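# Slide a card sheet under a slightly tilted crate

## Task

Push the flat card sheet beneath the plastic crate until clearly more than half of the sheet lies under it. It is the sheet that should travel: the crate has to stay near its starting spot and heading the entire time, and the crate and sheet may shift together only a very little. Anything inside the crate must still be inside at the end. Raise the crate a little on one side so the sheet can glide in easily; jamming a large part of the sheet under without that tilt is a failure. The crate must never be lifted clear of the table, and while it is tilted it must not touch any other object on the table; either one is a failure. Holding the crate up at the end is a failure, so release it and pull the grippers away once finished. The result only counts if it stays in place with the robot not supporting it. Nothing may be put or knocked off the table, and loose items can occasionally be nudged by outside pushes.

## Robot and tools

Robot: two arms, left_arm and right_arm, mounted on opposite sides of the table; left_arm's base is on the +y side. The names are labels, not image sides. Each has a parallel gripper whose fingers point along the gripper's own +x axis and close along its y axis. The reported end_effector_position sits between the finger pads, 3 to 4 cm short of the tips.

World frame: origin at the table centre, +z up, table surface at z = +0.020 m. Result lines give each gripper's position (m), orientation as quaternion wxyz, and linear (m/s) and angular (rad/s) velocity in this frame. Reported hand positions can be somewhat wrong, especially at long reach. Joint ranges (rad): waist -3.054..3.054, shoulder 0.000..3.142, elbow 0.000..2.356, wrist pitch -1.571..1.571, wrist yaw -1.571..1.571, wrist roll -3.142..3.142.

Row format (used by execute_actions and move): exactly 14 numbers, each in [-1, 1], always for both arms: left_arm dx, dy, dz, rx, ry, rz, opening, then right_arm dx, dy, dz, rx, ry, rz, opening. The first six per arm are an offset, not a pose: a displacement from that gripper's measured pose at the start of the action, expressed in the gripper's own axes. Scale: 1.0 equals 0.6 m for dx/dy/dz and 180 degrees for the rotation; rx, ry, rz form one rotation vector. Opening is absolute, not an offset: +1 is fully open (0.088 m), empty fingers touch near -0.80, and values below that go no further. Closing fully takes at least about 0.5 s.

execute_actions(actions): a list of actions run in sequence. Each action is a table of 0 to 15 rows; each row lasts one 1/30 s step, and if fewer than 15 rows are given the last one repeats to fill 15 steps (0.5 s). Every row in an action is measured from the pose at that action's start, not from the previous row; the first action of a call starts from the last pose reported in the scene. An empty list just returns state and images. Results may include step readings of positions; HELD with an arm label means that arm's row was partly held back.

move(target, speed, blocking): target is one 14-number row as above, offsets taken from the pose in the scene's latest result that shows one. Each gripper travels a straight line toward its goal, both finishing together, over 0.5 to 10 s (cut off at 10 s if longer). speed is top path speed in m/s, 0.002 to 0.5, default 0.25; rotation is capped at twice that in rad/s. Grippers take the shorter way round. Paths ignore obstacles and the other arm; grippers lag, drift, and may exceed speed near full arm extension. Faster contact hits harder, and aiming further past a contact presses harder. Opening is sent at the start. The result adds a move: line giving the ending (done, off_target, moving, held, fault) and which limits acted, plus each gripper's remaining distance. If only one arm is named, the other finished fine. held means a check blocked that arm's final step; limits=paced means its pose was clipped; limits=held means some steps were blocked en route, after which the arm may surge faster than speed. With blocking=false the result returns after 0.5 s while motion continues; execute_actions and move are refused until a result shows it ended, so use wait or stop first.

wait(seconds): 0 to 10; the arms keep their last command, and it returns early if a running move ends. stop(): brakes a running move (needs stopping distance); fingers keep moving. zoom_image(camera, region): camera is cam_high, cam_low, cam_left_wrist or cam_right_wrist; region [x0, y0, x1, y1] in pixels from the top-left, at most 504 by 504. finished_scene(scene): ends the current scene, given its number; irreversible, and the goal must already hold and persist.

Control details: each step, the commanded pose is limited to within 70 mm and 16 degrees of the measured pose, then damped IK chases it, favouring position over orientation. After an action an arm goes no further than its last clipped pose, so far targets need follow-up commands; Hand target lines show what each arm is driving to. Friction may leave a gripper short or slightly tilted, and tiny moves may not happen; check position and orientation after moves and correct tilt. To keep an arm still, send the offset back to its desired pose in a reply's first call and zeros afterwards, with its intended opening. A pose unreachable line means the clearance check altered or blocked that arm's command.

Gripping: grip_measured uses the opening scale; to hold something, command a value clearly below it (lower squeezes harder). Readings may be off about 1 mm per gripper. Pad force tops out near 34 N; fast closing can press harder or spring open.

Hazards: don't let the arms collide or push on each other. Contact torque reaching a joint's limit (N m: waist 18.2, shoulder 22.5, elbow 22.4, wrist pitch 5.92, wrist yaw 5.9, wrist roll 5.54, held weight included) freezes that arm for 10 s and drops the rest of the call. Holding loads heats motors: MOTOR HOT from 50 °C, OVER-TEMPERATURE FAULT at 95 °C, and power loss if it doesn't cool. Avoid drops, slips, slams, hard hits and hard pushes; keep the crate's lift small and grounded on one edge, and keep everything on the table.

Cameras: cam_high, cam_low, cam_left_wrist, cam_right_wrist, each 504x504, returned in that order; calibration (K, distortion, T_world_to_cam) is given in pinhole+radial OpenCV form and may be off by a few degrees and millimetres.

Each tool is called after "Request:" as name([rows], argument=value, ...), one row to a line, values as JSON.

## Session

Request:
execute_actions(actions=[])

Scene clock: 0.00 s.
left_arm: end_effector_position=(+0.2843, +0.3959, +0.2882) grip_measured=+0.825 end_effector_quat_wxyz=(+0.894, +0.136, +0.423, -0.057) end_effector_velocity=(-0.003, +0.004, -0.002) end_effector_angular_velocity=(+0.024, +0.013, +0.001) | right_arm: end_effector_position=(-0.1767, -0.3550, +0.1397) grip_measured=+0.848 end_effector_quat_wxyz=(+0.812, -0.046, +0.524, +0.253) end_effector_velocity=(+0.002, -0.001, +0.000) end_effector_angular_velocity=(-0.012, -0.007, +0.003)
Joint positions: left_arm=[ 0.465  1.339  1.116 -0.793 -0.429 -0.279  0.079] | right_arm=[ 1.031  2.092  1.318 -0.987  0.472  2.376  0.081]
Joint velocities: left_arm=[ 0.002 -0.002 -0.002 -0.022 -0.007  0.007 -0.   ] | right_arm=[-0.002 -0.002 -0.002 -0.007 -0.007 -0.007 -0.   ]
Heat: left arm: hottest shoulder 29 °C (+0.0 °C/min); right arm: hottest shoulder 25 °C (+0.0 °C/min).
Hand target (left_arm): +0.284, +0.396, +0.288; +0.894, +0.136, +0.423, -0.057
Hand target (right_arm): -0.177, -0.355, +0.140; +0.812, -0.046, +0.524, +0.253
camera_calibration (this result's frames):
cam_left_wrist: T_world_to_cam=[[-0.203203, -0.970754, -0.127852, 0.484129], [-0.93197, 0.231797, -0.278751, 0.281401], [0.300234, 0.0625112, -0.951815, 0.242864], [0, 0, 0, 1]] pos_world=[0.287718, 0.38956, 0.371499]
cam_right_wrist: T_world_to_cam=[[0.428143, -0.890174, -0.155834, -0.214508], [-0.903637, -0.419493, -0.0863997, -0.271743], [0.0115395, 0.177809, -0.983997, 0.287927], [0, 0, 0, 1]] pos_world=[-0.157039, -0.35614, 0.226413]

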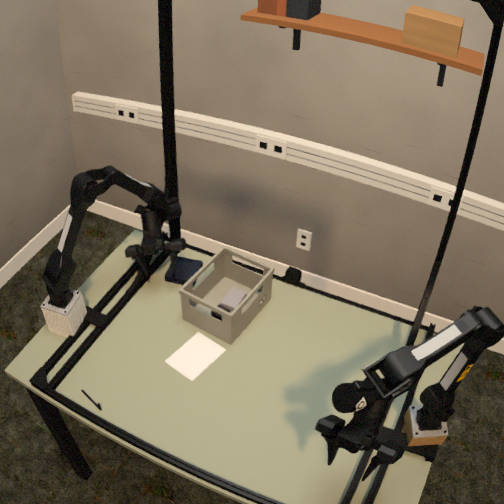

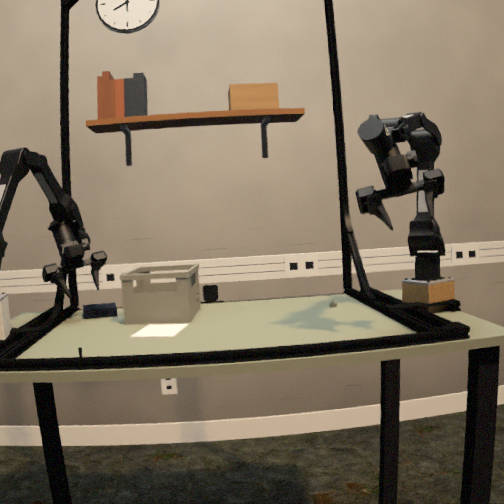

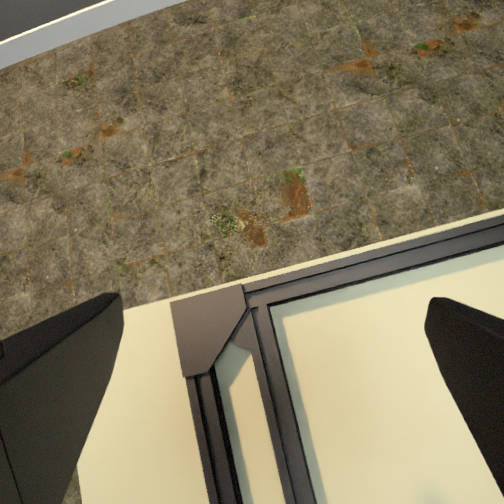

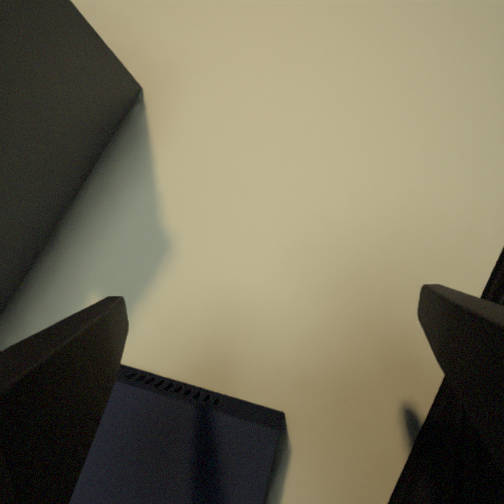

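Request:
zoom_image(camera="cam_high", region=[130, 230, 290, 390])

Request:
zoom_image(camera="cam_low", region=[70, 240, 230, 360])

Region (130, 230, 290, 390) of cam_high's 504x504 image, scaled by 3.150, with more detail than that image has.

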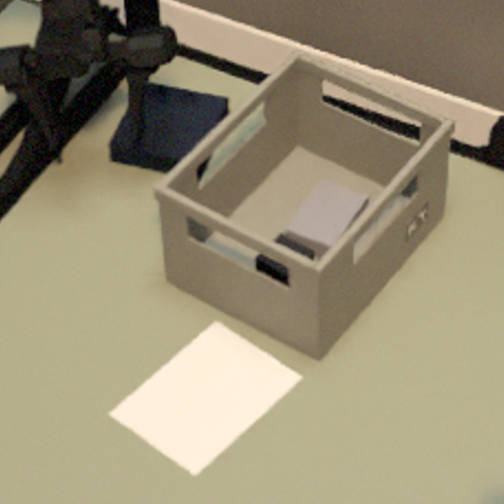

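Region (70, 240, 230, 360) of cam_low's 504x504 image, scaled by 3.150, with more detail than that image has; it fills the top 378 rows of this view, and the rest is white.

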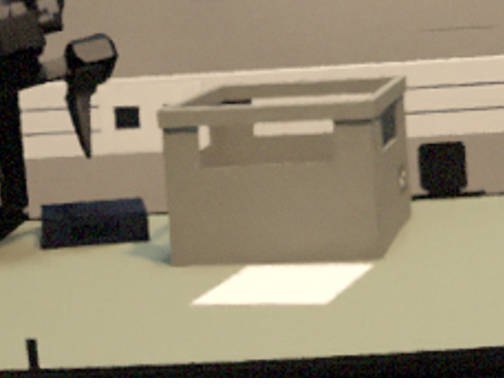

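Request:
move(target=[-0.273,-0.784,-0.49,0.171,-0.276,-0.47,-1,0.077,-0.157,0.441,0.159,0.273,-0.063,-1])

Request:
move(target=[0,0,0,0,0,0,-1,0.172,0.342,0.065,0,0,0,-1])

Scene clock: 22.93 s.
left_arm: end_effector_position=(-0.1408, +0.0325, +0.1546) grip_measured=-0.807 end_effector_quat_wxyz=(+0.651, -0.011, +0.005, -0.759) end_effector_velocity=(+0.002, +0.001, -0.006) end_effector_angular_velocity=(+0.020, +0.017, +0.019) | right_arm: end_effector_position=(+0.1023, -0.3318, +0.1995) grip_measured=-0.785 end_effector_quat_wxyz=(+0.538, +0.003, +0.843, +0.001) end_effector_velocity=(-0.001, -0.005, +0.000) end_effector_angular_velocity=(-0.027, +0.014, -0.015)
Joint positions: left_arm=[-0.716  2.393  1.025  1.38  -0.151 -0.02   0.   ] | right_arm=[-0.449  1.454  0.822 -1.061 -0.419  1.267  0.001]
Joint velocities: left_arm=[-0.002  0.007 -0.002 -0.007 -0.022 -0.022  0.   ] | right_arm=[-0.007  0.002 -0.002 -0.022 -0.007  0.007  0.   ]
Heat: left arm: hottest shoulder 28 °C (-2.6 °C/min); right arm: hottest shoulder 28 °C (+7.8 °C/min).
Hand target (left_arm): -0.142, +0.031, +0.150; +0.649, -0.007, +0.003, -0.761
Hand target (right_arm): +0.103, -0.331, +0.199; +0.536, -0.000, +0.844, -0.000
Off the commanded pose (left_arm): 0.010 m, 1 deg.
Off the commanded pose (right_arm): 0.003 m, 1 deg.
move: off_target (left_arm)
camera_calibration (this result's frames):
cam_left_wrist: T_world_to_cam=[[-0.977801, 0.195276, 0.0759778, -0.150634], [0.00115075, 0.3676, -0.929983, 0.159854], [-0.209533, -0.909251, -0.359664, 0.134278], [0, 0, 0, 1]] pos_world=[-0.119338, 0.0927454, 0.208402]
cam_right_wrist: T_world_to_cam=[[0.000760145, -0.998858, 0.047773, -0.336964], [-0.687607, 0.0341651, 0.725279, -0.0383252], [-0.726082, -0.0334004, -0.686796, 0.285504], [0, 0, 0, 1]] pos_world=[0.181203, -0.325734, 0.239977]

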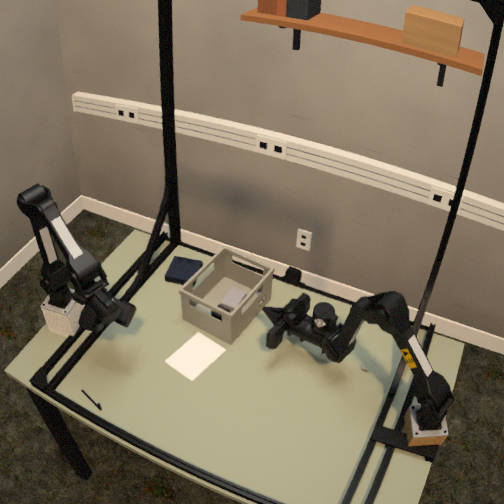

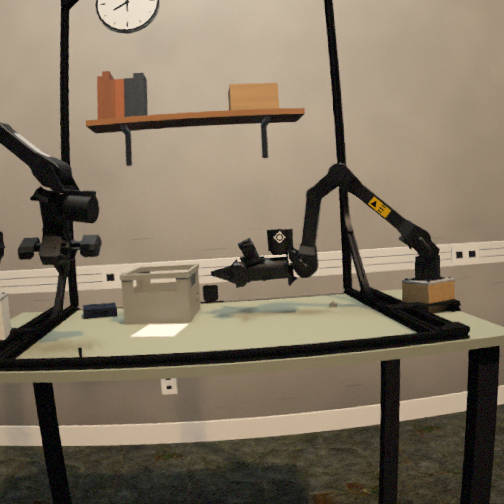

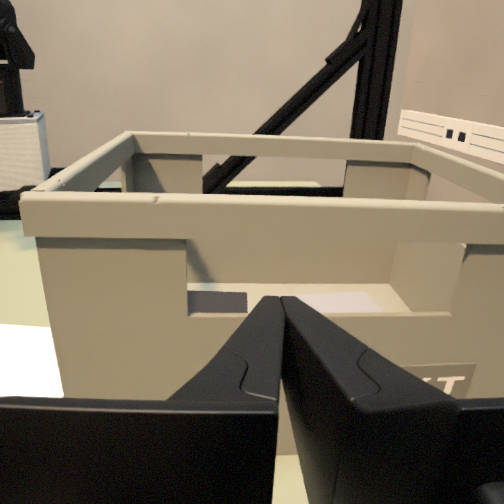

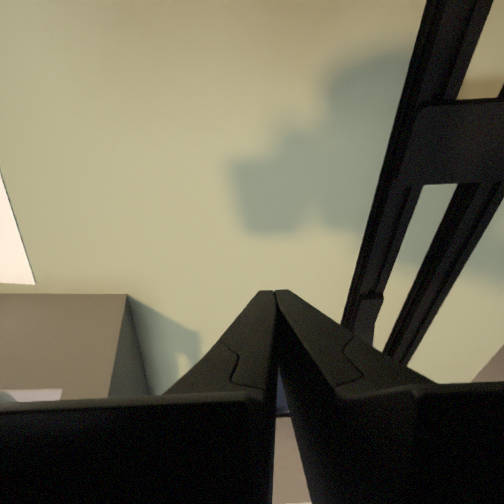

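Scene clock: 24.47 s.
left_arm: end_effector_position=(-0.1408, +0.0325, +0.1544) grip_measured=-0.807 end_effector_quat_wxyz=(+0.651, -0.011, +0.005, -0.759) end_effector_velocity=(+0.003, +0.000, -0.004) end_effector_angular_velocity=(+0.015, +0.018, +0.010) | right_arm: end_effector_position=(+0.0959, -0.1240, +0.0988) grip_measured=-0.785 end_effector_quat_wxyz=(+0.539, +0.008, +0.842, +0.012) end_effector_velocity=(+0.000, +0.000, -0.001) end_effector_angular_velocity=(+0.009, +0.007, +0.031)
Joint positions: left_arm=[-0.716  2.394  1.025  1.38  -0.151 -0.02   0.   ] | right_arm=[-0.296  2.314  1.539 -0.824 -0.432  1.432  0.001]
Joint velocities: left_arm=[ 0.002  0.002 -0.002 -0.007 -0.007 -0.022  0.   ] | right_arm=[-0.002  0.007  0.007 -0.007 -0.007 -0.037  0.   ]
Heat: left arm: hottest shoulder 29 °C (+0.0 °C/min); right arm: hottest shoulder 28 °C (+7.4 °C/min).
Hand target (left_arm): -0.141, +0.033, +0.154; +0.651, -0.011, +0.005, -0.759
Hand target (right_arm): +0.094, -0.126, +0.091; +0.537, +0.003, +0.843, +0.001
Off the commanded pose (left_arm): 0.000 m, 0 deg.
Off the commanded pose (right_arm): 0.009 m, 1 deg.
move: off_target (right_arm)
camera_calibration (this result's frames):
cam_left_wrist: T_world_to_cam=[[-0.97781, 0.195248, 0.075937, -0.150611], [0.00125715, 0.367938, -0.929849, 0.159648], [-0.209491, -0.90912, -0.360019, 0.13428], [0, 0, 0, 1]] pos_world=[-0.119339, 0.0927425, 0.208228]
cam_right_wrist: T_world_to_cam=[[0.00332189, -0.999739, 0.0226072, -0.12238], [-0.690228, 0.0140661, 0.723455, 0.02125], [-0.723585, -0.0180074, -0.690001, 0.220602], [0, 0, 0, 1]] pos_world=[0.174698, -0.118675, 0.139609]

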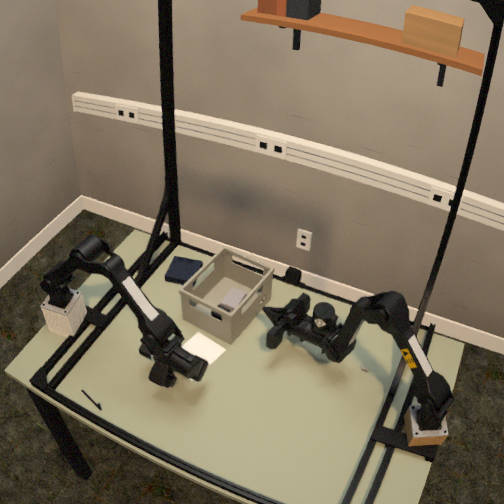

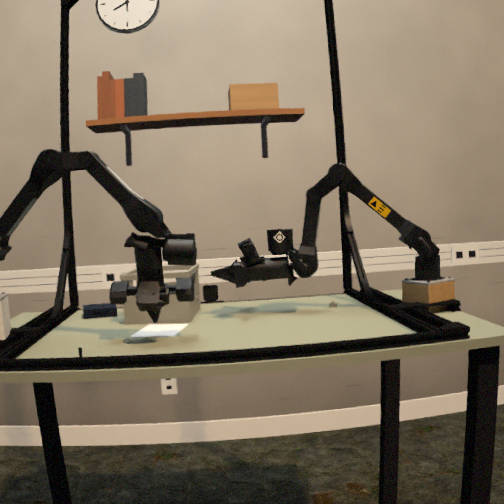

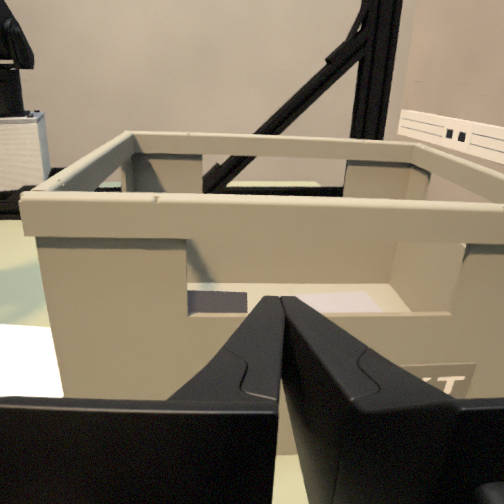

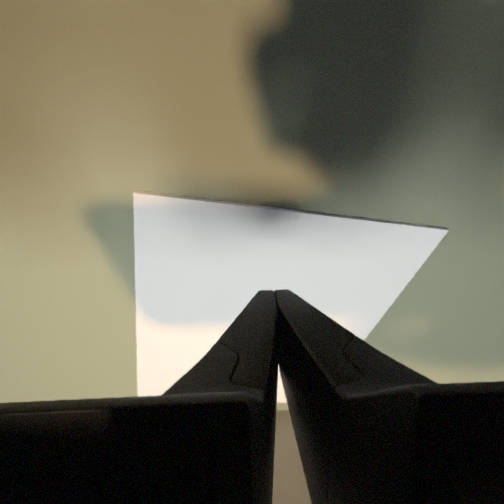

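Request:
move(target=[0.02,-0.02,-0.035,0,0,0,-1,0.045,-0.02,0.008,0,0,0,-1], speed=0.1)

Request:
move(target=[0.09,0,-0.005,0,-0.03,0,-1,0.045,-0.015,0.018,0,0,0,-1], speed=0.06)

Scene clock: 28.93 s.
left_arm: end_effector_position=(-0.1535, +0.0239, +0.1386) grip_measured=-0.807 end_effector_quat_wxyz=(+0.651, -0.012, +0.004, -0.759) end_effector_velocity=(-0.001, -0.003, +0.006) end_effector_angular_velocity=(-0.010, +0.011, -0.005) | right_arm: end_effector_position=(+0.0905, -0.1298, +0.0799) grip_measured=-0.785 end_effector_quat_wxyz=(+0.540, +0.013, +0.841, +0.024) end_effector_velocity=(-0.002, -0.002, -0.001) end_effector_angular_velocity=(+0.001, +0.007, +0.009)
Joint positions: left_arm=[-0.739  2.473  1.097  1.389 -0.175 -0.02   0.   ] | right_arm=[-0.284  2.316  1.454 -0.708 -0.432  1.44   0.001]
Joint velocities: left_arm=[ 0.002 -0.007  0.012 -0.007  0.007 -0.007  0.   ] | right_arm=[ 0.002 -0.002 -0.012  0.007 -0.007 -0.007 -0.   ]
Heat: left arm: hottest shoulder 29 °C (+0.0 °C/min); right arm: hottest shoulder 29 °C (+8.3 °C/min).
Hand target (left_arm): -0.155, +0.023, +0.134; +0.651, -0.011, +0.005, -0.759
Hand target (right_arm): +0.089, -0.135, +0.072; +0.539, +0.008, +0.842, +0.012
Off the commanded pose (left_arm): 0.005 m, 0 deg.
Off the commanded pose (right_arm): 0.010 m, 1 deg.
move: off_target (right_arm)
camera_calibration (this result's frames):
cam_left_wrist: T_world_to_cam=[[-0.977716, 0.195464, 0.0765825, -0.160186], [0.000121078, 0.365323, -0.930881, 0.148158], [-0.209931, -0.910128, -0.357206, 0.117635], [0, 0, 0, 1]] pos_world=[-0.131939, 0.0842477, 0.192205]
cam_right_wrist: T_world_to_cam=[[0.00711266, -0.999972, -0.0022738, -0.126139], [-0.692508, -0.00656603, 0.72138, 0.0289393], [-0.721375, -0.00355631, -0.692535, 0.205461], [0, 0, 0, 1]] pos_world=[0.169152, -0.125215, 0.121126]

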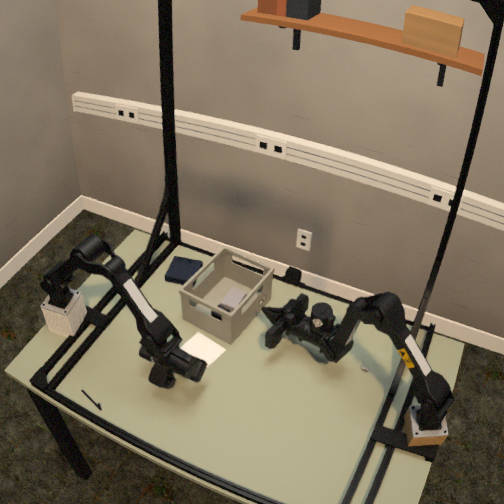

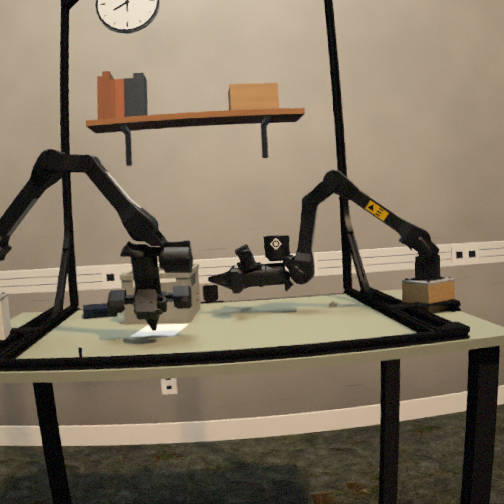

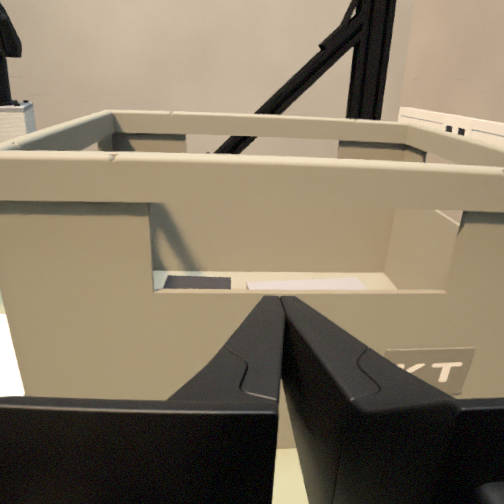

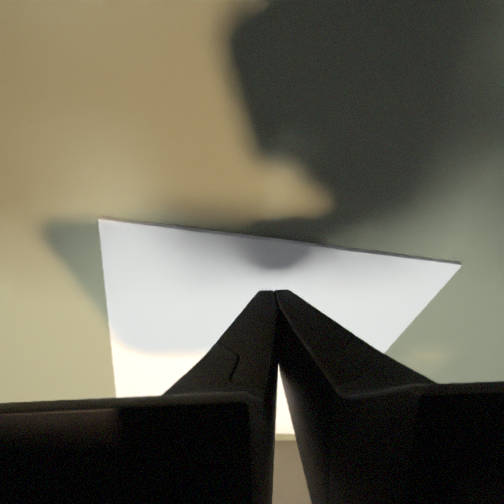

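Scene clock: 30.20 s.
left_arm: end_effector_position=(-0.1626, -0.0274, +0.1429) grip_measured=-0.807 end_effector_quat_wxyz=(+0.650, -0.053, -0.026, -0.758) end_effector_velocity=(-0.001, -0.003, +0.001) end_effector_angular_velocity=(+0.008, +0.006, +0.004) | right_arm: end_effector_position=(+0.0899, -0.1282, +0.0662) grip_measured=-0.785 end_effector_quat_wxyz=(+0.539, +0.024, +0.841, +0.041) end_effector_velocity=(+0.002, -0.003, -0.000) end_effector_angular_velocity=(-0.008, +0.008, -0.000)
Joint positions: left_arm=[-0.722  2.63   1.39   1.356 -0.158 -0.012  0.   ] | right_arm=[-0.284  2.329  1.407 -0.609 -0.438  1.44   0.001]
Joint velocities: left_arm=[-0.002 -0.002  0.012 -0.022 -0.007 -0.007  0.   ] | right_arm=[-0.007 -0.002 -0.007 -0.007 -0.007 -0.007 -0.   ]
Heat: left arm: hottest shoulder 29 °C (+0.0 °C/min); right arm: hottest shoulder 29 °C (+7.9 °C/min).
Hand target (left_arm): -0.162, -0.029, +0.136; +0.650, -0.048, -0.027, -0.758
Hand target (right_arm): +0.089, -0.137, +0.051; +0.540, +0.013, +0.841, +0.024
Off the commanded pose (left_arm): 0.007 m, 1 deg.
Off the commanded pose (right_arm): 0.018 m, 2 deg.
move: off_target (right_arm)
camera_calibration (this result's frames):
cam_left_wrist: T_world_to_cam=[[-0.976138, 0.201974, 0.079754, -0.159432], [-0.0225051, 0.271203, -0.962259, 0.16907], [-0.215981, -0.941093, -0.260186, 0.0549245], [0, 0, 0, 1]] pos_world=[-0.13996, 0.0380377, 0.189695]
cam_right_wrist: T_world_to_cam=[[0.00720284, -0.999061, -0.0427145, -0.12181], [-0.691728, -0.0358247, 0.721269, 0.0345803], [-0.722122, 0.0243516, -0.691337, 0.199128], [0, 0, 0, 1]] pos_world=[0.168592, -0.125306, 0.107519]

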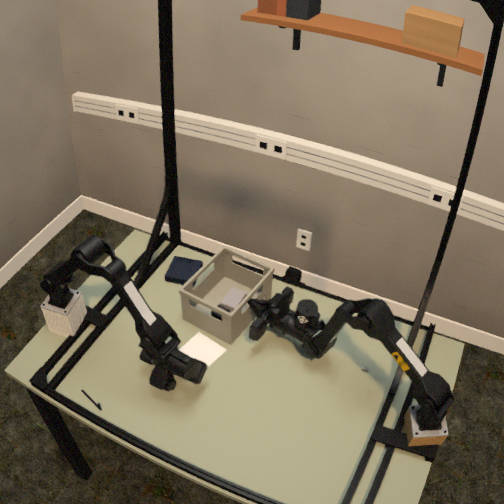

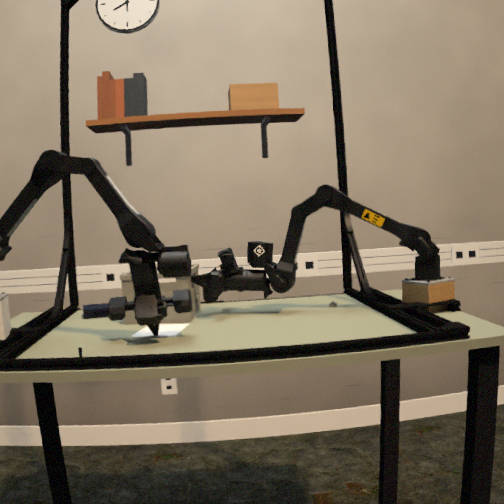

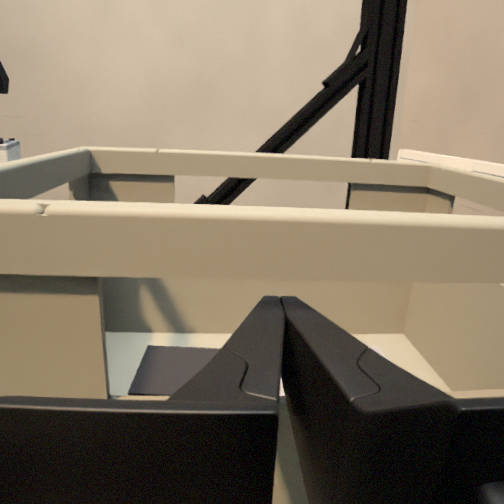

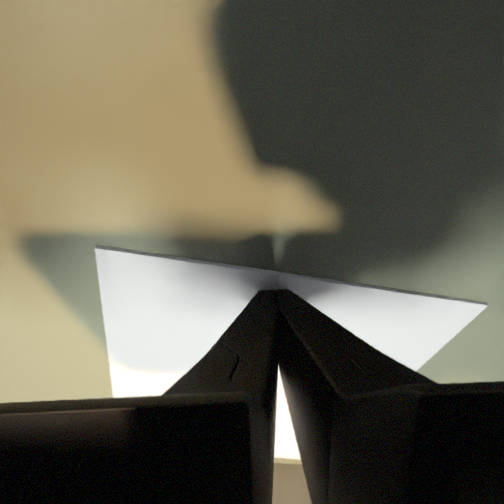

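Lift with a slow move; weight unknown, so moderate first.

Request:
move(target=[0.055,0,0.1,0,-0.03,0,-1,0.02,-0.015,0.011,0,0,-0.012,-1], speed=0.05)

Request:
zoom_image(camera="cam_low", region=[70, 230, 250, 360])

Scene clock: 34.20 s.
left_arm: end_effector_position=(-0.1649, -0.0439, +0.1575) grip_measured=-0.807 end_effector_quat_wxyz=(+0.649, -0.047, -0.027, -0.759) end_effector_velocity=(-0.003, -0.002, +0.004) end_effector_angular_velocity=(-0.006, +0.009, -0.011) | right_arm: end_effector_position=(+0.0897, -0.1285, +0.0662) grip_measured=-0.785 end_effector_quat_wxyz=(+0.538, +0.020, +0.841, +0.046) end_effector_velocity=(-0.000, -0.003, +0.002) end_effector_angular_velocity=(-0.013, +0.009, +0.004)
Joint positions: left_arm=[-0.715  2.614  1.463  1.258 -0.149 -0.004  0.   ] | right_arm=[-0.285  2.329  1.407 -0.61  -0.44   1.426  0.001]
Joint velocities: left_arm=[-0.002 -0.002  0.012 -0.007  0.007 -0.007  0.   ] | right_arm=[-0.002 -0.002  0.002 -0.022 -0.007 -0.007 -0.   ]
Heat: left arm: hottest shoulder 31 °C (+3.5 °C/min); right arm: hottest shoulder 29 °C (+7.0 °C/min).
Hand target (left_arm): -0.164, -0.051, +0.206; +0.648, -0.089, -0.057, -0.754
Hand target (right_arm): +0.091, -0.136, +0.052; +0.540, +0.008, +0.841, +0.031
Off the commanded pose (left_arm): 0.050 m, 6 deg.
Off the commanded pose (right_arm): 0.016 m, 2 deg.
move: off_target (left_arm, right_arm)
camera_calibration (this result's frames):
cam_left_wrist: T_world_to_cam=[[-0.9767, 0.202785, 0.0702457, -0.158058], [-0.0113157, 0.278205, -0.960455, 0.18949], [-0.214309, -0.938872, -0.269428, 0.0444967], [0, 0, 0, 1]] pos_world=[-0.142695, 0.0211114, 0.205089]
cam_right_wrist: T_world_to_cam=[[0.0192583, -0.998697, -0.0472666, -0.122858], [-0.690018, -0.047488, 0.722233, 0.0327253], [-0.723536, 0.0187058, -0.690033, 0.19823], [0, 0, 0, 1]] pos_world=[0.168374, -0.124852, 0.107343]

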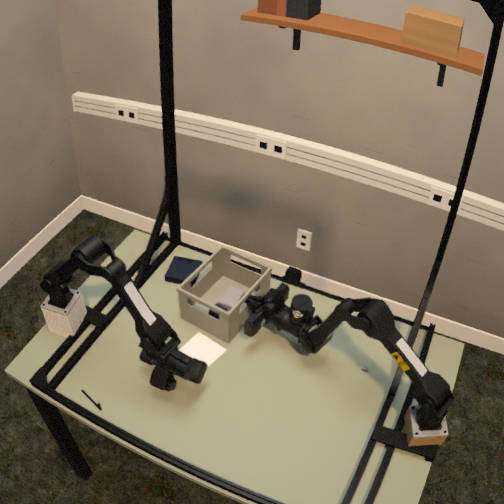

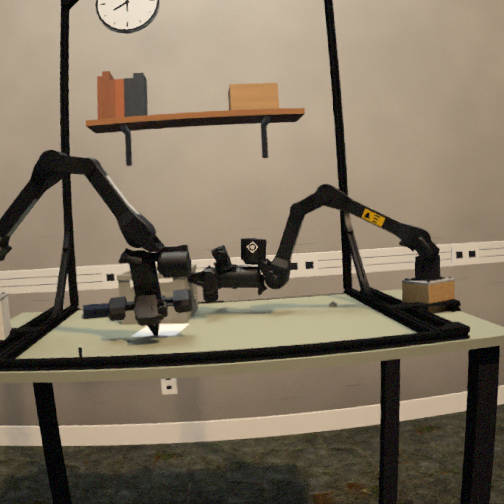

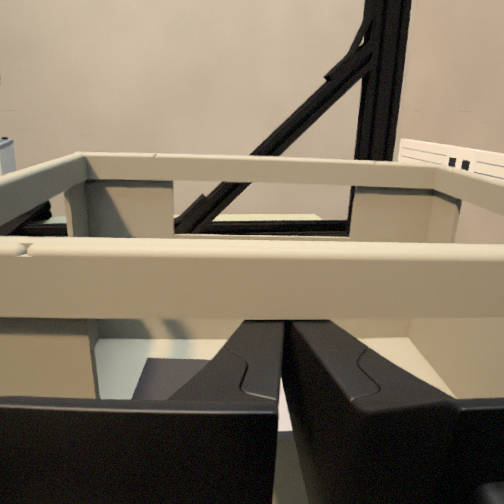

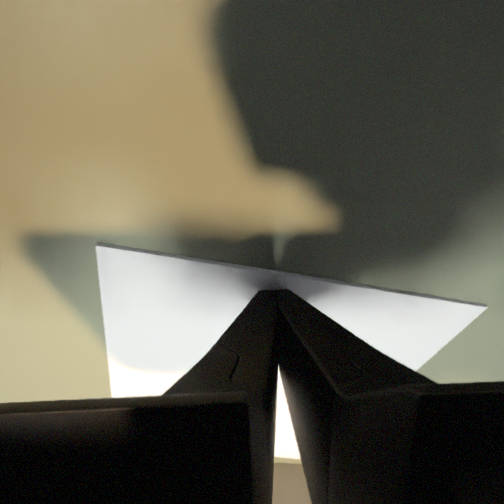

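Region (70, 230, 250, 360) of cam_low's 504x504 image, scaled by 2.800, with more detail than that image has.

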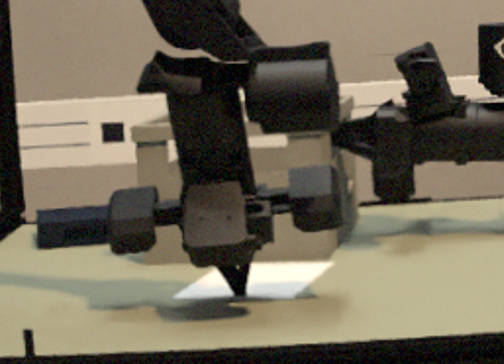

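Slid slightly; now lift with little forward motion.

Request:
execute_actions([
  [[0.02,0,0.085,0,-0.04,0,-1,0.02,-0.015,0.011,0,0,-0.012,-1],[0.02,0,0.085,0,-0.04,0,-1,0.02,-0.015,0.011,0,0,-0.012,-1],[0.022,0,0.09,0,-0.047,0,-1,0.02,-0.015,0.011,0,0,-0.012,-1],[0.022,0,0.09,0,-0.047,0,-1,0.02,-0.015,0.011,0,0,-0.012,-1],[0.025,0,0.095,0,-0.054,0,-1,0.02,-0.015,0.011,0,0,-0.012,-1],[0.025,0,0.095,0,-0.054,0,-1,0.02,-0.015,0.011,0,0,-0.012,-1],[0.028,0,0.1,0,-0.061,0,-1,0.02,-0.015,0.011,0,0,-0.012,-1],[0.028,0,0.1,0,-0.061,0,-1,0.02,-0.015,0.011,0,0,-0.012,-1],[0.032,0,0.107,0,-0.068,0,-1,0.02,-0.015,0.011,0,0,-0.012,-1]],
])

Request:
zoom_image(camera="cam_low", region=[70, 230, 250, 360])

Scene clock: 39.50 s.
left_arm: end_effector_position=(-0.1658, -0.0491, +0.1882) grip_measured=-0.807 end_effector_quat_wxyz=(+0.645, -0.091, -0.067, -0.756) end_effector_velocity=(-0.002, -0.006, +0.010) end_effector_angular_velocity=(-0.073, +0.017, +0.006) | right_arm: end_effector_position=(+0.0897, -0.1288, +0.0659) grip_measured=-0.785 end_effector_quat_wxyz=(+0.538, +0.016, +0.841, +0.051) end_effector_velocity=(-0.002, -0.002, +0.002) end_effector_angular_velocity=(+0.005, +0.021, +0.018)
Joint positions: left_arm=[-0.713  2.622  1.514  1.336 -0.143  0.016  0.   ] | right_arm=[-0.285  2.33   1.407 -0.611 -0.441  1.413  0.001]
Joint velocities: left_arm=[-0.002  0.042  0.066  0.051 -0.007  0.007  0.   ] | right_arm=[-0.002 -0.002 -0.002 -0.007 -0.022 -0.022 -0.   ]
Heat: left arm: hottest shoulder 35 °C (+9.1 °C/min); right arm: hottest shoulder 29 °C (+6.1 °C/min).
Hand target (left_arm): -0.165, -0.054, +0.223; +0.643, -0.127, -0.095, -0.749
Hand target (right_arm): +0.091, -0.136, +0.052; +0.539, +0.005, +0.841, +0.036
Off the commanded pose (left_arm): 0.036 m, 5 deg.
Off the commanded pose (right_arm): 0.016 m, 2 deg.
Step readings (end_effector_position):
0: left_arm (-0.1648, -0.0443, +0.1583) | right_arm (+0.0898, -0.1289, +0.0658)
1: left_arm (-0.1649, -0.0444, +0.1586) | right_arm (+0.0898, -0.1289, +0.0658)
2: left_arm (-0.1649, -0.0442, +0.1591) | right_arm (+0.0898, -0.1289, +0.0658)
4: left_arm (-0.1648, -0.0440, +0.1619) | right_arm (+0.0897, -0.1290, +0.0658)
8: left_arm (-0.1650, -0.0445, +0.1727) | right_arm (+0.0897, -0.1290, +0.0658)
15: end_effector_position above
camera_calibration (this result's frames):
cam_left_wrist: T_world_to_cam=[[-0.975624, 0.210923, 0.060577, -0.157634], [-0.0260523, 0.162766, -0.986321, 0.217163], [-0.217897, -0.963856, -0.153304, 0.0240934], [0, 0, 0, 1]] pos_world=[-0.142884, 0.0211244, 0.227435]
cam_right_wrist: T_world_to_cam=[[0.0309584, -0.998235, -0.0506806, -0.123924], [-0.689461, -0.0580382, 0.721994, 0.0315117], [-0.723661, 0.0125905, -0.69004, 0.197299], [0, 0, 0, 1]] pos_world=[0.16834, -0.12436, 0.107112]

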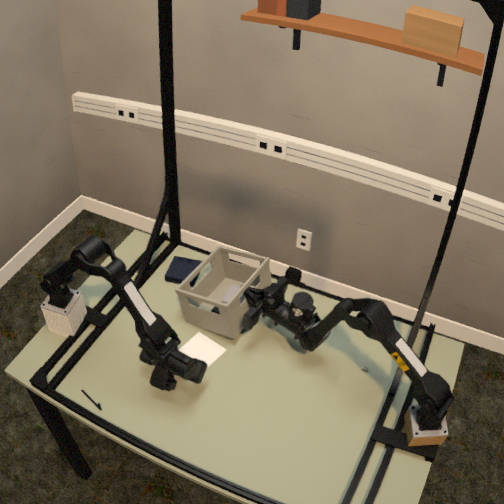

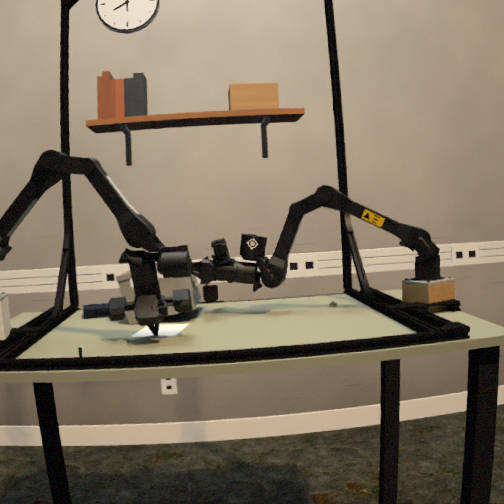

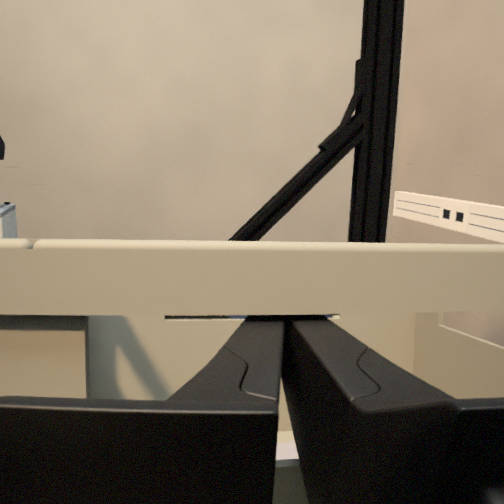

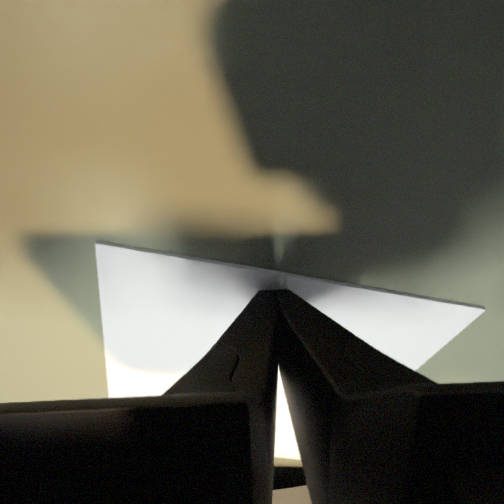

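Region (70, 230, 250, 360) of cam_low's 504x504 image, scaled by 2.800, with more detail than that image has.

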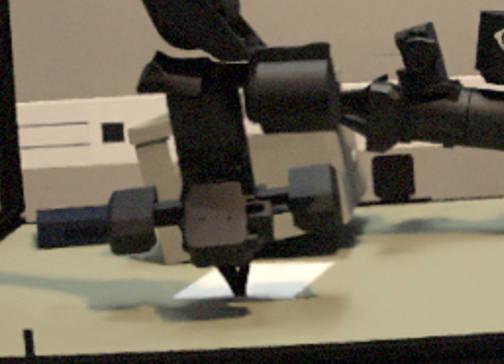

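Request:
execute_actions([
  [[0.028,0,0.053,0,-0.026,0,-1,0.03,-0.012,-0.002,0,0,-0.012,-1],[0.028,0,0.053,0,-0.026,0,-1,0.03,-0.012,-0.002,0,0,-0.012,-1],[0.028,0,0.053,0,-0.026,0,-1,0.036,-0.012,-0.015,0,0,-0.012,-1],[0.028,0,0.053,0,-0.026,0,-1,0.036,-0.012,-0.015,0,0,-0.012,-1],[0.028,0,0.053,0,-0.026,0,-1,0.042,-0.012,-0.028,0,0,-0.012,-1],[0.028,0,0.053,0,-0.026,0,-1,0.042,-0.012,-0.028,0,0,-0.012,-1],[0.028,0,0.053,0,-0.026,0,-1,0.049,-0.012,-0.041,0,0,-0.012,-1]],
  [[0.02,0,0.053,0,-0.026,0,-1,0.03,-0.012,-0.002,0,0,-0.012,-1],[0.02,0,0.053,0,-0.026,0,-1,0.03,-0.012,-0.002,0,0,-0.012,-1],[0.02,0,0.053,0,-0.026,0,-1,0.036,-0.012,-0.015,0,0,-0.012,-1],[0.02,0,0.053,0,-0.026,0,-1,0.036,-0.012,-0.015,0,0,-0.012,-1],[0.02,0,0.053,0,-0.026,0,-1,0.042,-0.012,-0.028,0,0,-0.012,-1],[0.02,0,0.053,0,-0.026,0,-1,0.042,-0.012,-0.028,0,0,-0.012,-1],[0.02,0,0.053,0,-0.026,0,-1,0.049,-0.012,-0.041,0,0,-0.012,-1]],
  [[0.02,0,0.053,0,-0.026,0,-1,0.03,-0.012,-0.002,0,0,-0.012,-1],[0.02,0,0.053,0,-0.026,0,-1,0.03,-0.012,-0.002,0,0,-0.012,-1],[0.02,0,0.053,0,-0.026,0,-1,0.036,-0.012,-0.015,0,0,-0.012,-1],[0.02,0,0.053,0,-0.026,0,-1,0.036,-0.012,-0.015,0,0,-0.012,-1],[0.02,0,0.053,0,-0.026,0,-1,0.042,-0.012,-0.028,0,0,-0.012,-1],[0.02,0,0.053,0,-0.026,0,-1,0.042,-0.012,-0.028,0,0,-0.012,-1],[0.02,0,0.053,0,-0.026,0,-1,0.049,-0.012,-0.041,0,0,-0.012,-1]],
])

Request:
zoom_image(camera="cam_low", region=[70, 230, 250, 360])

Scene clock: 49.77 s.
left_arm: end_effector_position=(-0.1637, -0.0529, +0.1891) grip_measured=-0.807 end_effector_quat_wxyz=(+0.647, -0.088, -0.070, -0.754) end_effector_velocity=(-0.000, +0.001, +0.002) end_effector_angular_velocity=(-0.008, -0.003, +0.006) | right_arm: end_effector_position=(-0.0096, -0.1194, +0.0668) grip_measured=-0.785 end_effector_quat_wxyz=(+0.531, +0.003, +0.843, +0.083) end_effector_velocity=(+0.000, -0.002, +0.001) end_effector_angular_velocity=(-0.011, +0.007, -0.008)
Joint positions: left_arm=[-0.708  2.628  1.532  1.324 -0.143  0.024  0.   ] | right_arm=[-0.045  2.332  1.404 -0.48  -0.434  1.615  0.001]
Joint velocities: left_arm=[-0.002 -0.002 -0.002  0.007 -0.007  0.007  0.   ] | right_arm=[-0.002 -0.002 -0.002 -0.007 -0.007  0.007 -0.   ]
Heat: left arm: hottest shoulder 39 °C (+12.1 °C/min); right arm: hottest shoulder 29 °C (+4.8 °C/min).
Hand target (left_arm): -0.164, -0.056, +0.223; +0.644, -0.120, -0.096, -0.749
Hand target (right_arm): -0.010, -0.127, +0.049; +0.535, -0.007, +0.842, +0.064
Off the commanded pose (left_arm): 0.034 m, 5 deg.
Off the commanded pose (right_arm): 0.020 m, 3 deg.
Step readings (end_effector_position; steps 1 to 15: 1st action; 16 to 30: 2nd action; 31 to 45: 3rd action):
0: left_arm (-0.1658, -0.0499, +0.1885) | right_arm (+0.0896, -0.1291, +0.0655)
1: left_arm (-0.1658, -0.0500, +0.1887) | right_arm (+0.0896, -0.1291, +0.0655)
2: left_arm (-0.1657, -0.0503, +0.1887) | right_arm (+0.0892, -0.1290, +0.0655)
4: left_arm (-0.1655, -0.0513, +0.1887) | right_arm (+0.0859, -0.1274, +0.0656)
8: left_arm (-0.1648, -0.0523, +0.1891) | right_arm (+0.0708, -0.1241, +0.0650)
15: left_arm (-0.1640, -0.0529, +0.1891) | right_arm (+0.0579, -0.1235, +0.0647)
16: left_arm (-0.1640, -0.0529, +0.1891) | right_arm (+0.0577, -0.1233, +0.0647)
17: left_arm (-0.1640, -0.0529, +0.1891) | right_arm (+0.0573, -0.1232, +0.0648)
19: left_arm (-0.1640, -0.0529, +0.1891) | right_arm (+0.0541, -0.1222, +0.0649)
23: left_arm (-0.1637, -0.0529, +0.1891) | right_arm (+0.0386, -0.1197, +0.0653)
30: left_arm (-0.1637, -0.0529, +0.1891) | right_arm (+0.0248, -0.1197, +0.0655)
31: left_arm (-0.1637, -0.0529, +0.1891) | right_arm (+0.0245, -0.1196, +0.0656)
32: left_arm (-0.1637, -0.0529, +0.1891) | right_arm (+0.0239, -0.1192, +0.0659)
34: left_arm (-0.1637, -0.0529, +0.1891) | right_arm (+0.0201, -0.1183, +0.0662)
38: left_arm (-0.1637, -0.0529, +0.1891) | right_arm (+0.0042, -0.1178, +0.0665)
45: end_effector_position above
camera_calibration (this result's frames):
cam_left_wrist: T_world_to_cam=[[-0.977458, 0.204416, 0.0528286, -0.154053], [-0.019644, 0.16108, -0.986746, 0.219774], [-0.210216, -0.96554, -0.153433, 0.0221304], [0, 0, 0, 1]] pos_world=[-0.141611, 0.0174576, 0.228395]
cam_right_wrist: T_world_to_cam=[[0.0879895, -0.991842, -0.0922357, -0.107269], [-0.676253, -0.127465, 0.725558, -0.0454499], [-0.731396, -0.00146681, -0.681952, 0.123684], [0, 0, 0, 1]] pos_world=[0.0691651, -0.112006, 0.107429]

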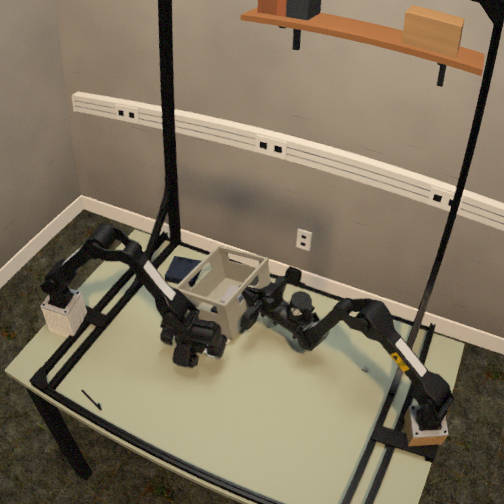

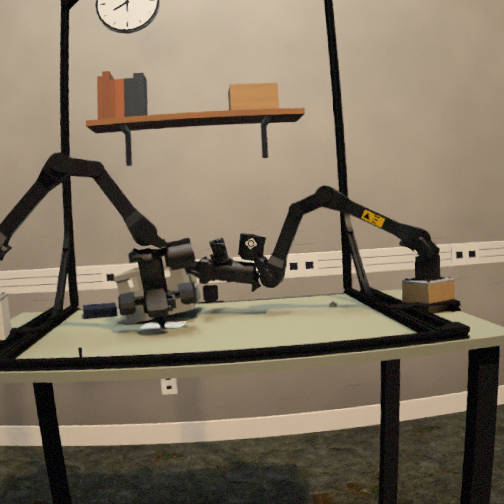

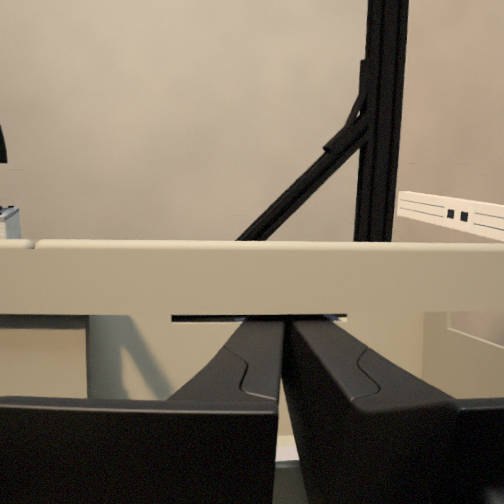

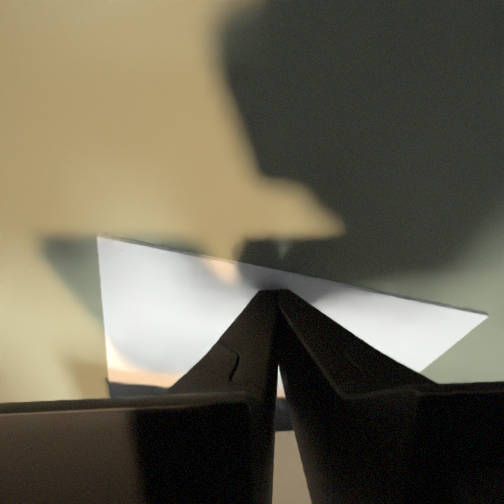

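Region (70, 230, 250, 360) of cam_low's 504x504 image, scaled by 2.800, with more detail than that image has.

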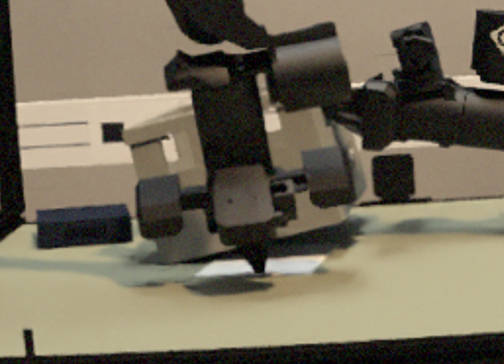

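Request:
execute_actions([
  [[0.02,0,0.053,0,-0.026,0,-1,0.03,-0.02,-0.002,0.02,0,-0.012,-1],[0.02,0,0.053,0,-0.026,0,-1,0.03,-0.02,-0.002,0.02,0,-0.012,-1],[0.02,0,0.053,0,-0.026,0,-1,0.036,-0.02,-0.015,0.04,0,-0.012,-1],[0.02,0,0.053,0,-0.026,0,-1,0.036,-0.02,-0.015,0.04,0,-0.012,-1],[0.02,0,0.053,0,-0.026,0,-1,0.042,-0.02,-0.028,0.04,0,-0.012,-1],[0.02,0,0.053,0,-0.026,0,-1,0.042,-0.02,-0.028,0.04,0,-0.012,-1],[0.02,0,0.053,0,-0.026,0,-1,0.046,-0.02,-0.039,0.04,0,-0.012,-1]],
  [[0.01,0,0.035,0,-0.02,0,-1,-0.05,0,0,0,0,0,-1]],
  [[0.005,0,0.028,0,-0.018,0,-1,-0.07,-0.04,0.05,0,0,0,-1]],
  [[0.005,0,0.028,0,-0.018,0,-1,-0.07,-0.06,0.05,0,0,0,-1]],
])

Scene clock: 59.33 s.
left_arm: end_effector_position=(-0.1616, -0.0485, +0.1805) grip_measured=-0.807 end_effector_quat_wxyz=(+0.648, -0.090, -0.074, -0.753) end_effector_velocity=(-0.001, -0.001, -0.007) end_effector_angular_velocity=(+0.037, -0.002, +0.003) | right_arm: end_effector_position=(+0.0616, -0.1859, +0.1253) grip_measured=-0.785 end_effector_quat_wxyz=(+0.530, +0.032, +0.847, +0.027) end_effector_velocity=(+0.001, -0.013, -0.006) end_effector_angular_velocity=(-0.031, -0.008, +0.030)
Joint positions: left_arm=[-0.706  2.647  1.515  1.367 -0.143  0.028  0.   ] | right_arm=[-0.23   2.011  1.142 -0.639 -0.457  1.532  0.001]
Joint velocities: left_arm=[-0.002 -0.002 -0.002 -0.037 -0.007 -0.007  0.   ] | right_arm=[-0.002 -0.002 -0.027 -0.022  0.007 -0.037 -0.   ]
Heat: left arm: hottest shoulder 42 °C (+13.1 °C/min); right arm: hottest shoulder 30 °C (+5.1 °C/min).
Hand target (left_arm): -0.162, -0.049, +0.201; +0.646, -0.111, -0.091, -0.750
Hand target (right_arm): +0.062, -0.189, +0.128; +0.529, +0.031, +0.848, +0.030
Off the commanded pose (left_arm): 0.021 m, 3 deg.
Off the commanded pose (right_arm): 0.004 m, 0 deg.
Step readings (end_effector_position; steps 1 to 15: 1st action; 16 to 30: 2nd action; 31 to 45: 3rd action; 46 to 60: 4th action):
0: left_arm (-0.1633, -0.0531, +0.1887) | right_arm (-0.0101, -0.1194, +0.0663)
1: left_arm (-0.1633, -0.0531, +0.1888) | right_arm (-0.0103, -0.1191, +0.0664)
2: left_arm (-0.1633, -0.0531, +0.1888) | right_arm (-0.0111, -0.1188, +0.0665)
4: left_arm (-0.1633, -0.0531, +0.1886) | right_arm (-0.0151, -0.1181, +0.0667)
8: left_arm (-0.1633, -0.0531, +0.1886) | right_arm (-0.0307, -0.1194, +0.0671)
15: left_arm (-0.1633, -0.0531, +0.1886) | right_arm (-0.0430, -0.1217, +0.0675)
16: left_arm (-0.1633, -0.0531, +0.1887) | right_arm (-0.0428, -0.1221, +0.0694)
17: left_arm (-0.1633, -0.0531, +0.1887) | right_arm (-0.0407, -0.1249, +0.0711)
19: left_arm (-0.1633, -0.0529, +0.1885) | right_arm (-0.0355, -0.1277, +0.0755)
23: left_arm (-0.1632, -0.0527, +0.1883) | right_arm (-0.0298, -0.1248, +0.0858)
30: left_arm (-0.1632, -0.0526, +0.1878) | right_arm (-0.0294, -0.1253, +0.0890)
31: left_arm (-0.1632, -0.0525, +0.1873) | right_arm (-0.0278, -0.1284, +0.0911)
32: left_arm (-0.1631, -0.0521, +0.1870) | right_arm (-0.0211, -0.1359, +0.0929)
34: left_arm (-0.1628, -0.0513, +0.1858) | right_arm (-0.0037, -0.1454, +0.0980)
38: left_arm (-0.1623, -0.0509, +0.1846) | right_arm (+0.0161, -0.1461, +0.1058)
45: left_arm (-0.1623, -0.0506, +0.1842) | right_arm (+0.0167, -0.1496, +0.1071)
46: left_arm (-0.1622, -0.0504, +0.1836) | right_arm (+0.0184, -0.1536, +0.1090)
47: left_arm (-0.1622, -0.0500, +0.1832) | right_arm (+0.0249, -0.1632, +0.1106)
49: left_arm (-0.1618, -0.0492, +0.1821) | right_arm (+0.0420, -0.1778, +0.1157)
53: left_arm (-0.1616, -0.0487, +0.1807) | right_arm (+0.0608, -0.1823, +0.1235)
60: end_effector_position above
camera_calibration (this result's frames):
cam_left_wrist: T_world_to_cam=[[-0.977976, 0.20257, 0.0502736, -0.152104], [-0.0190218, 0.153364, -0.987987, 0.210549], [-0.207846, -0.967184, -0.146133, 0.024567], [0, 0, 0, 1]] pos_world=[-0.139643, 0.0222819, 0.219256]
cam_right_wrist: T_world_to_cam=[[-0.0209004, -0.999416, -0.027016, -0.17705], [-0.67425, -0.00586213, 0.73848, -0.0273928], [-0.738208, 0.03365, -0.673734, 0.221443], [0, 0, 0, 1]] pos_world=[0.141301, -0.184559, 0.164639]

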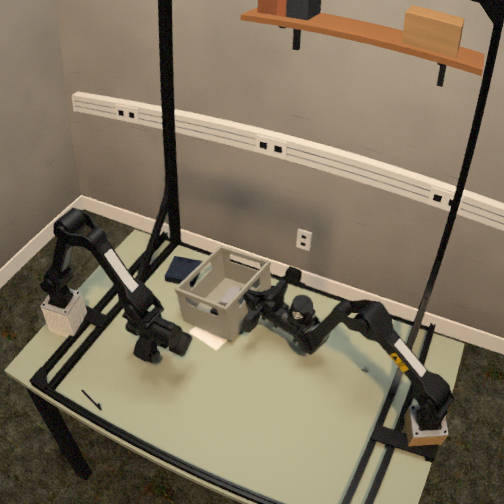

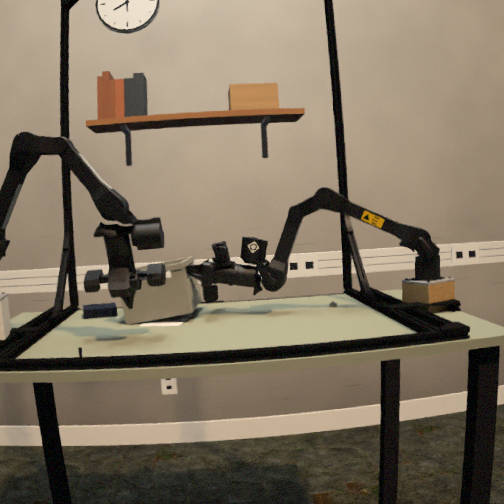

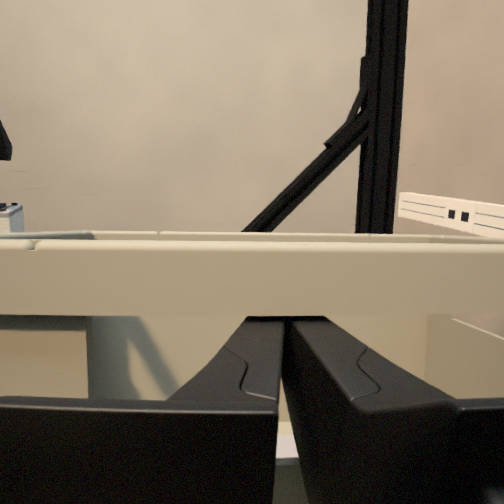

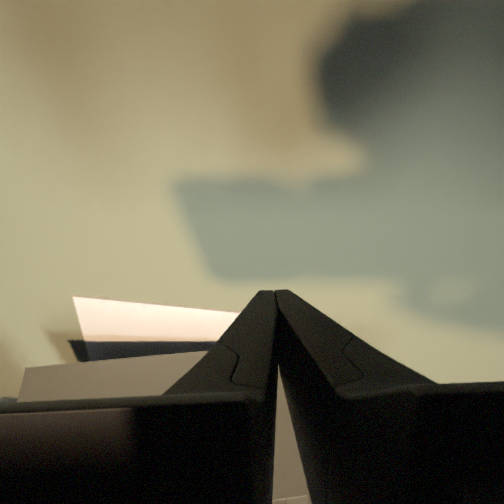

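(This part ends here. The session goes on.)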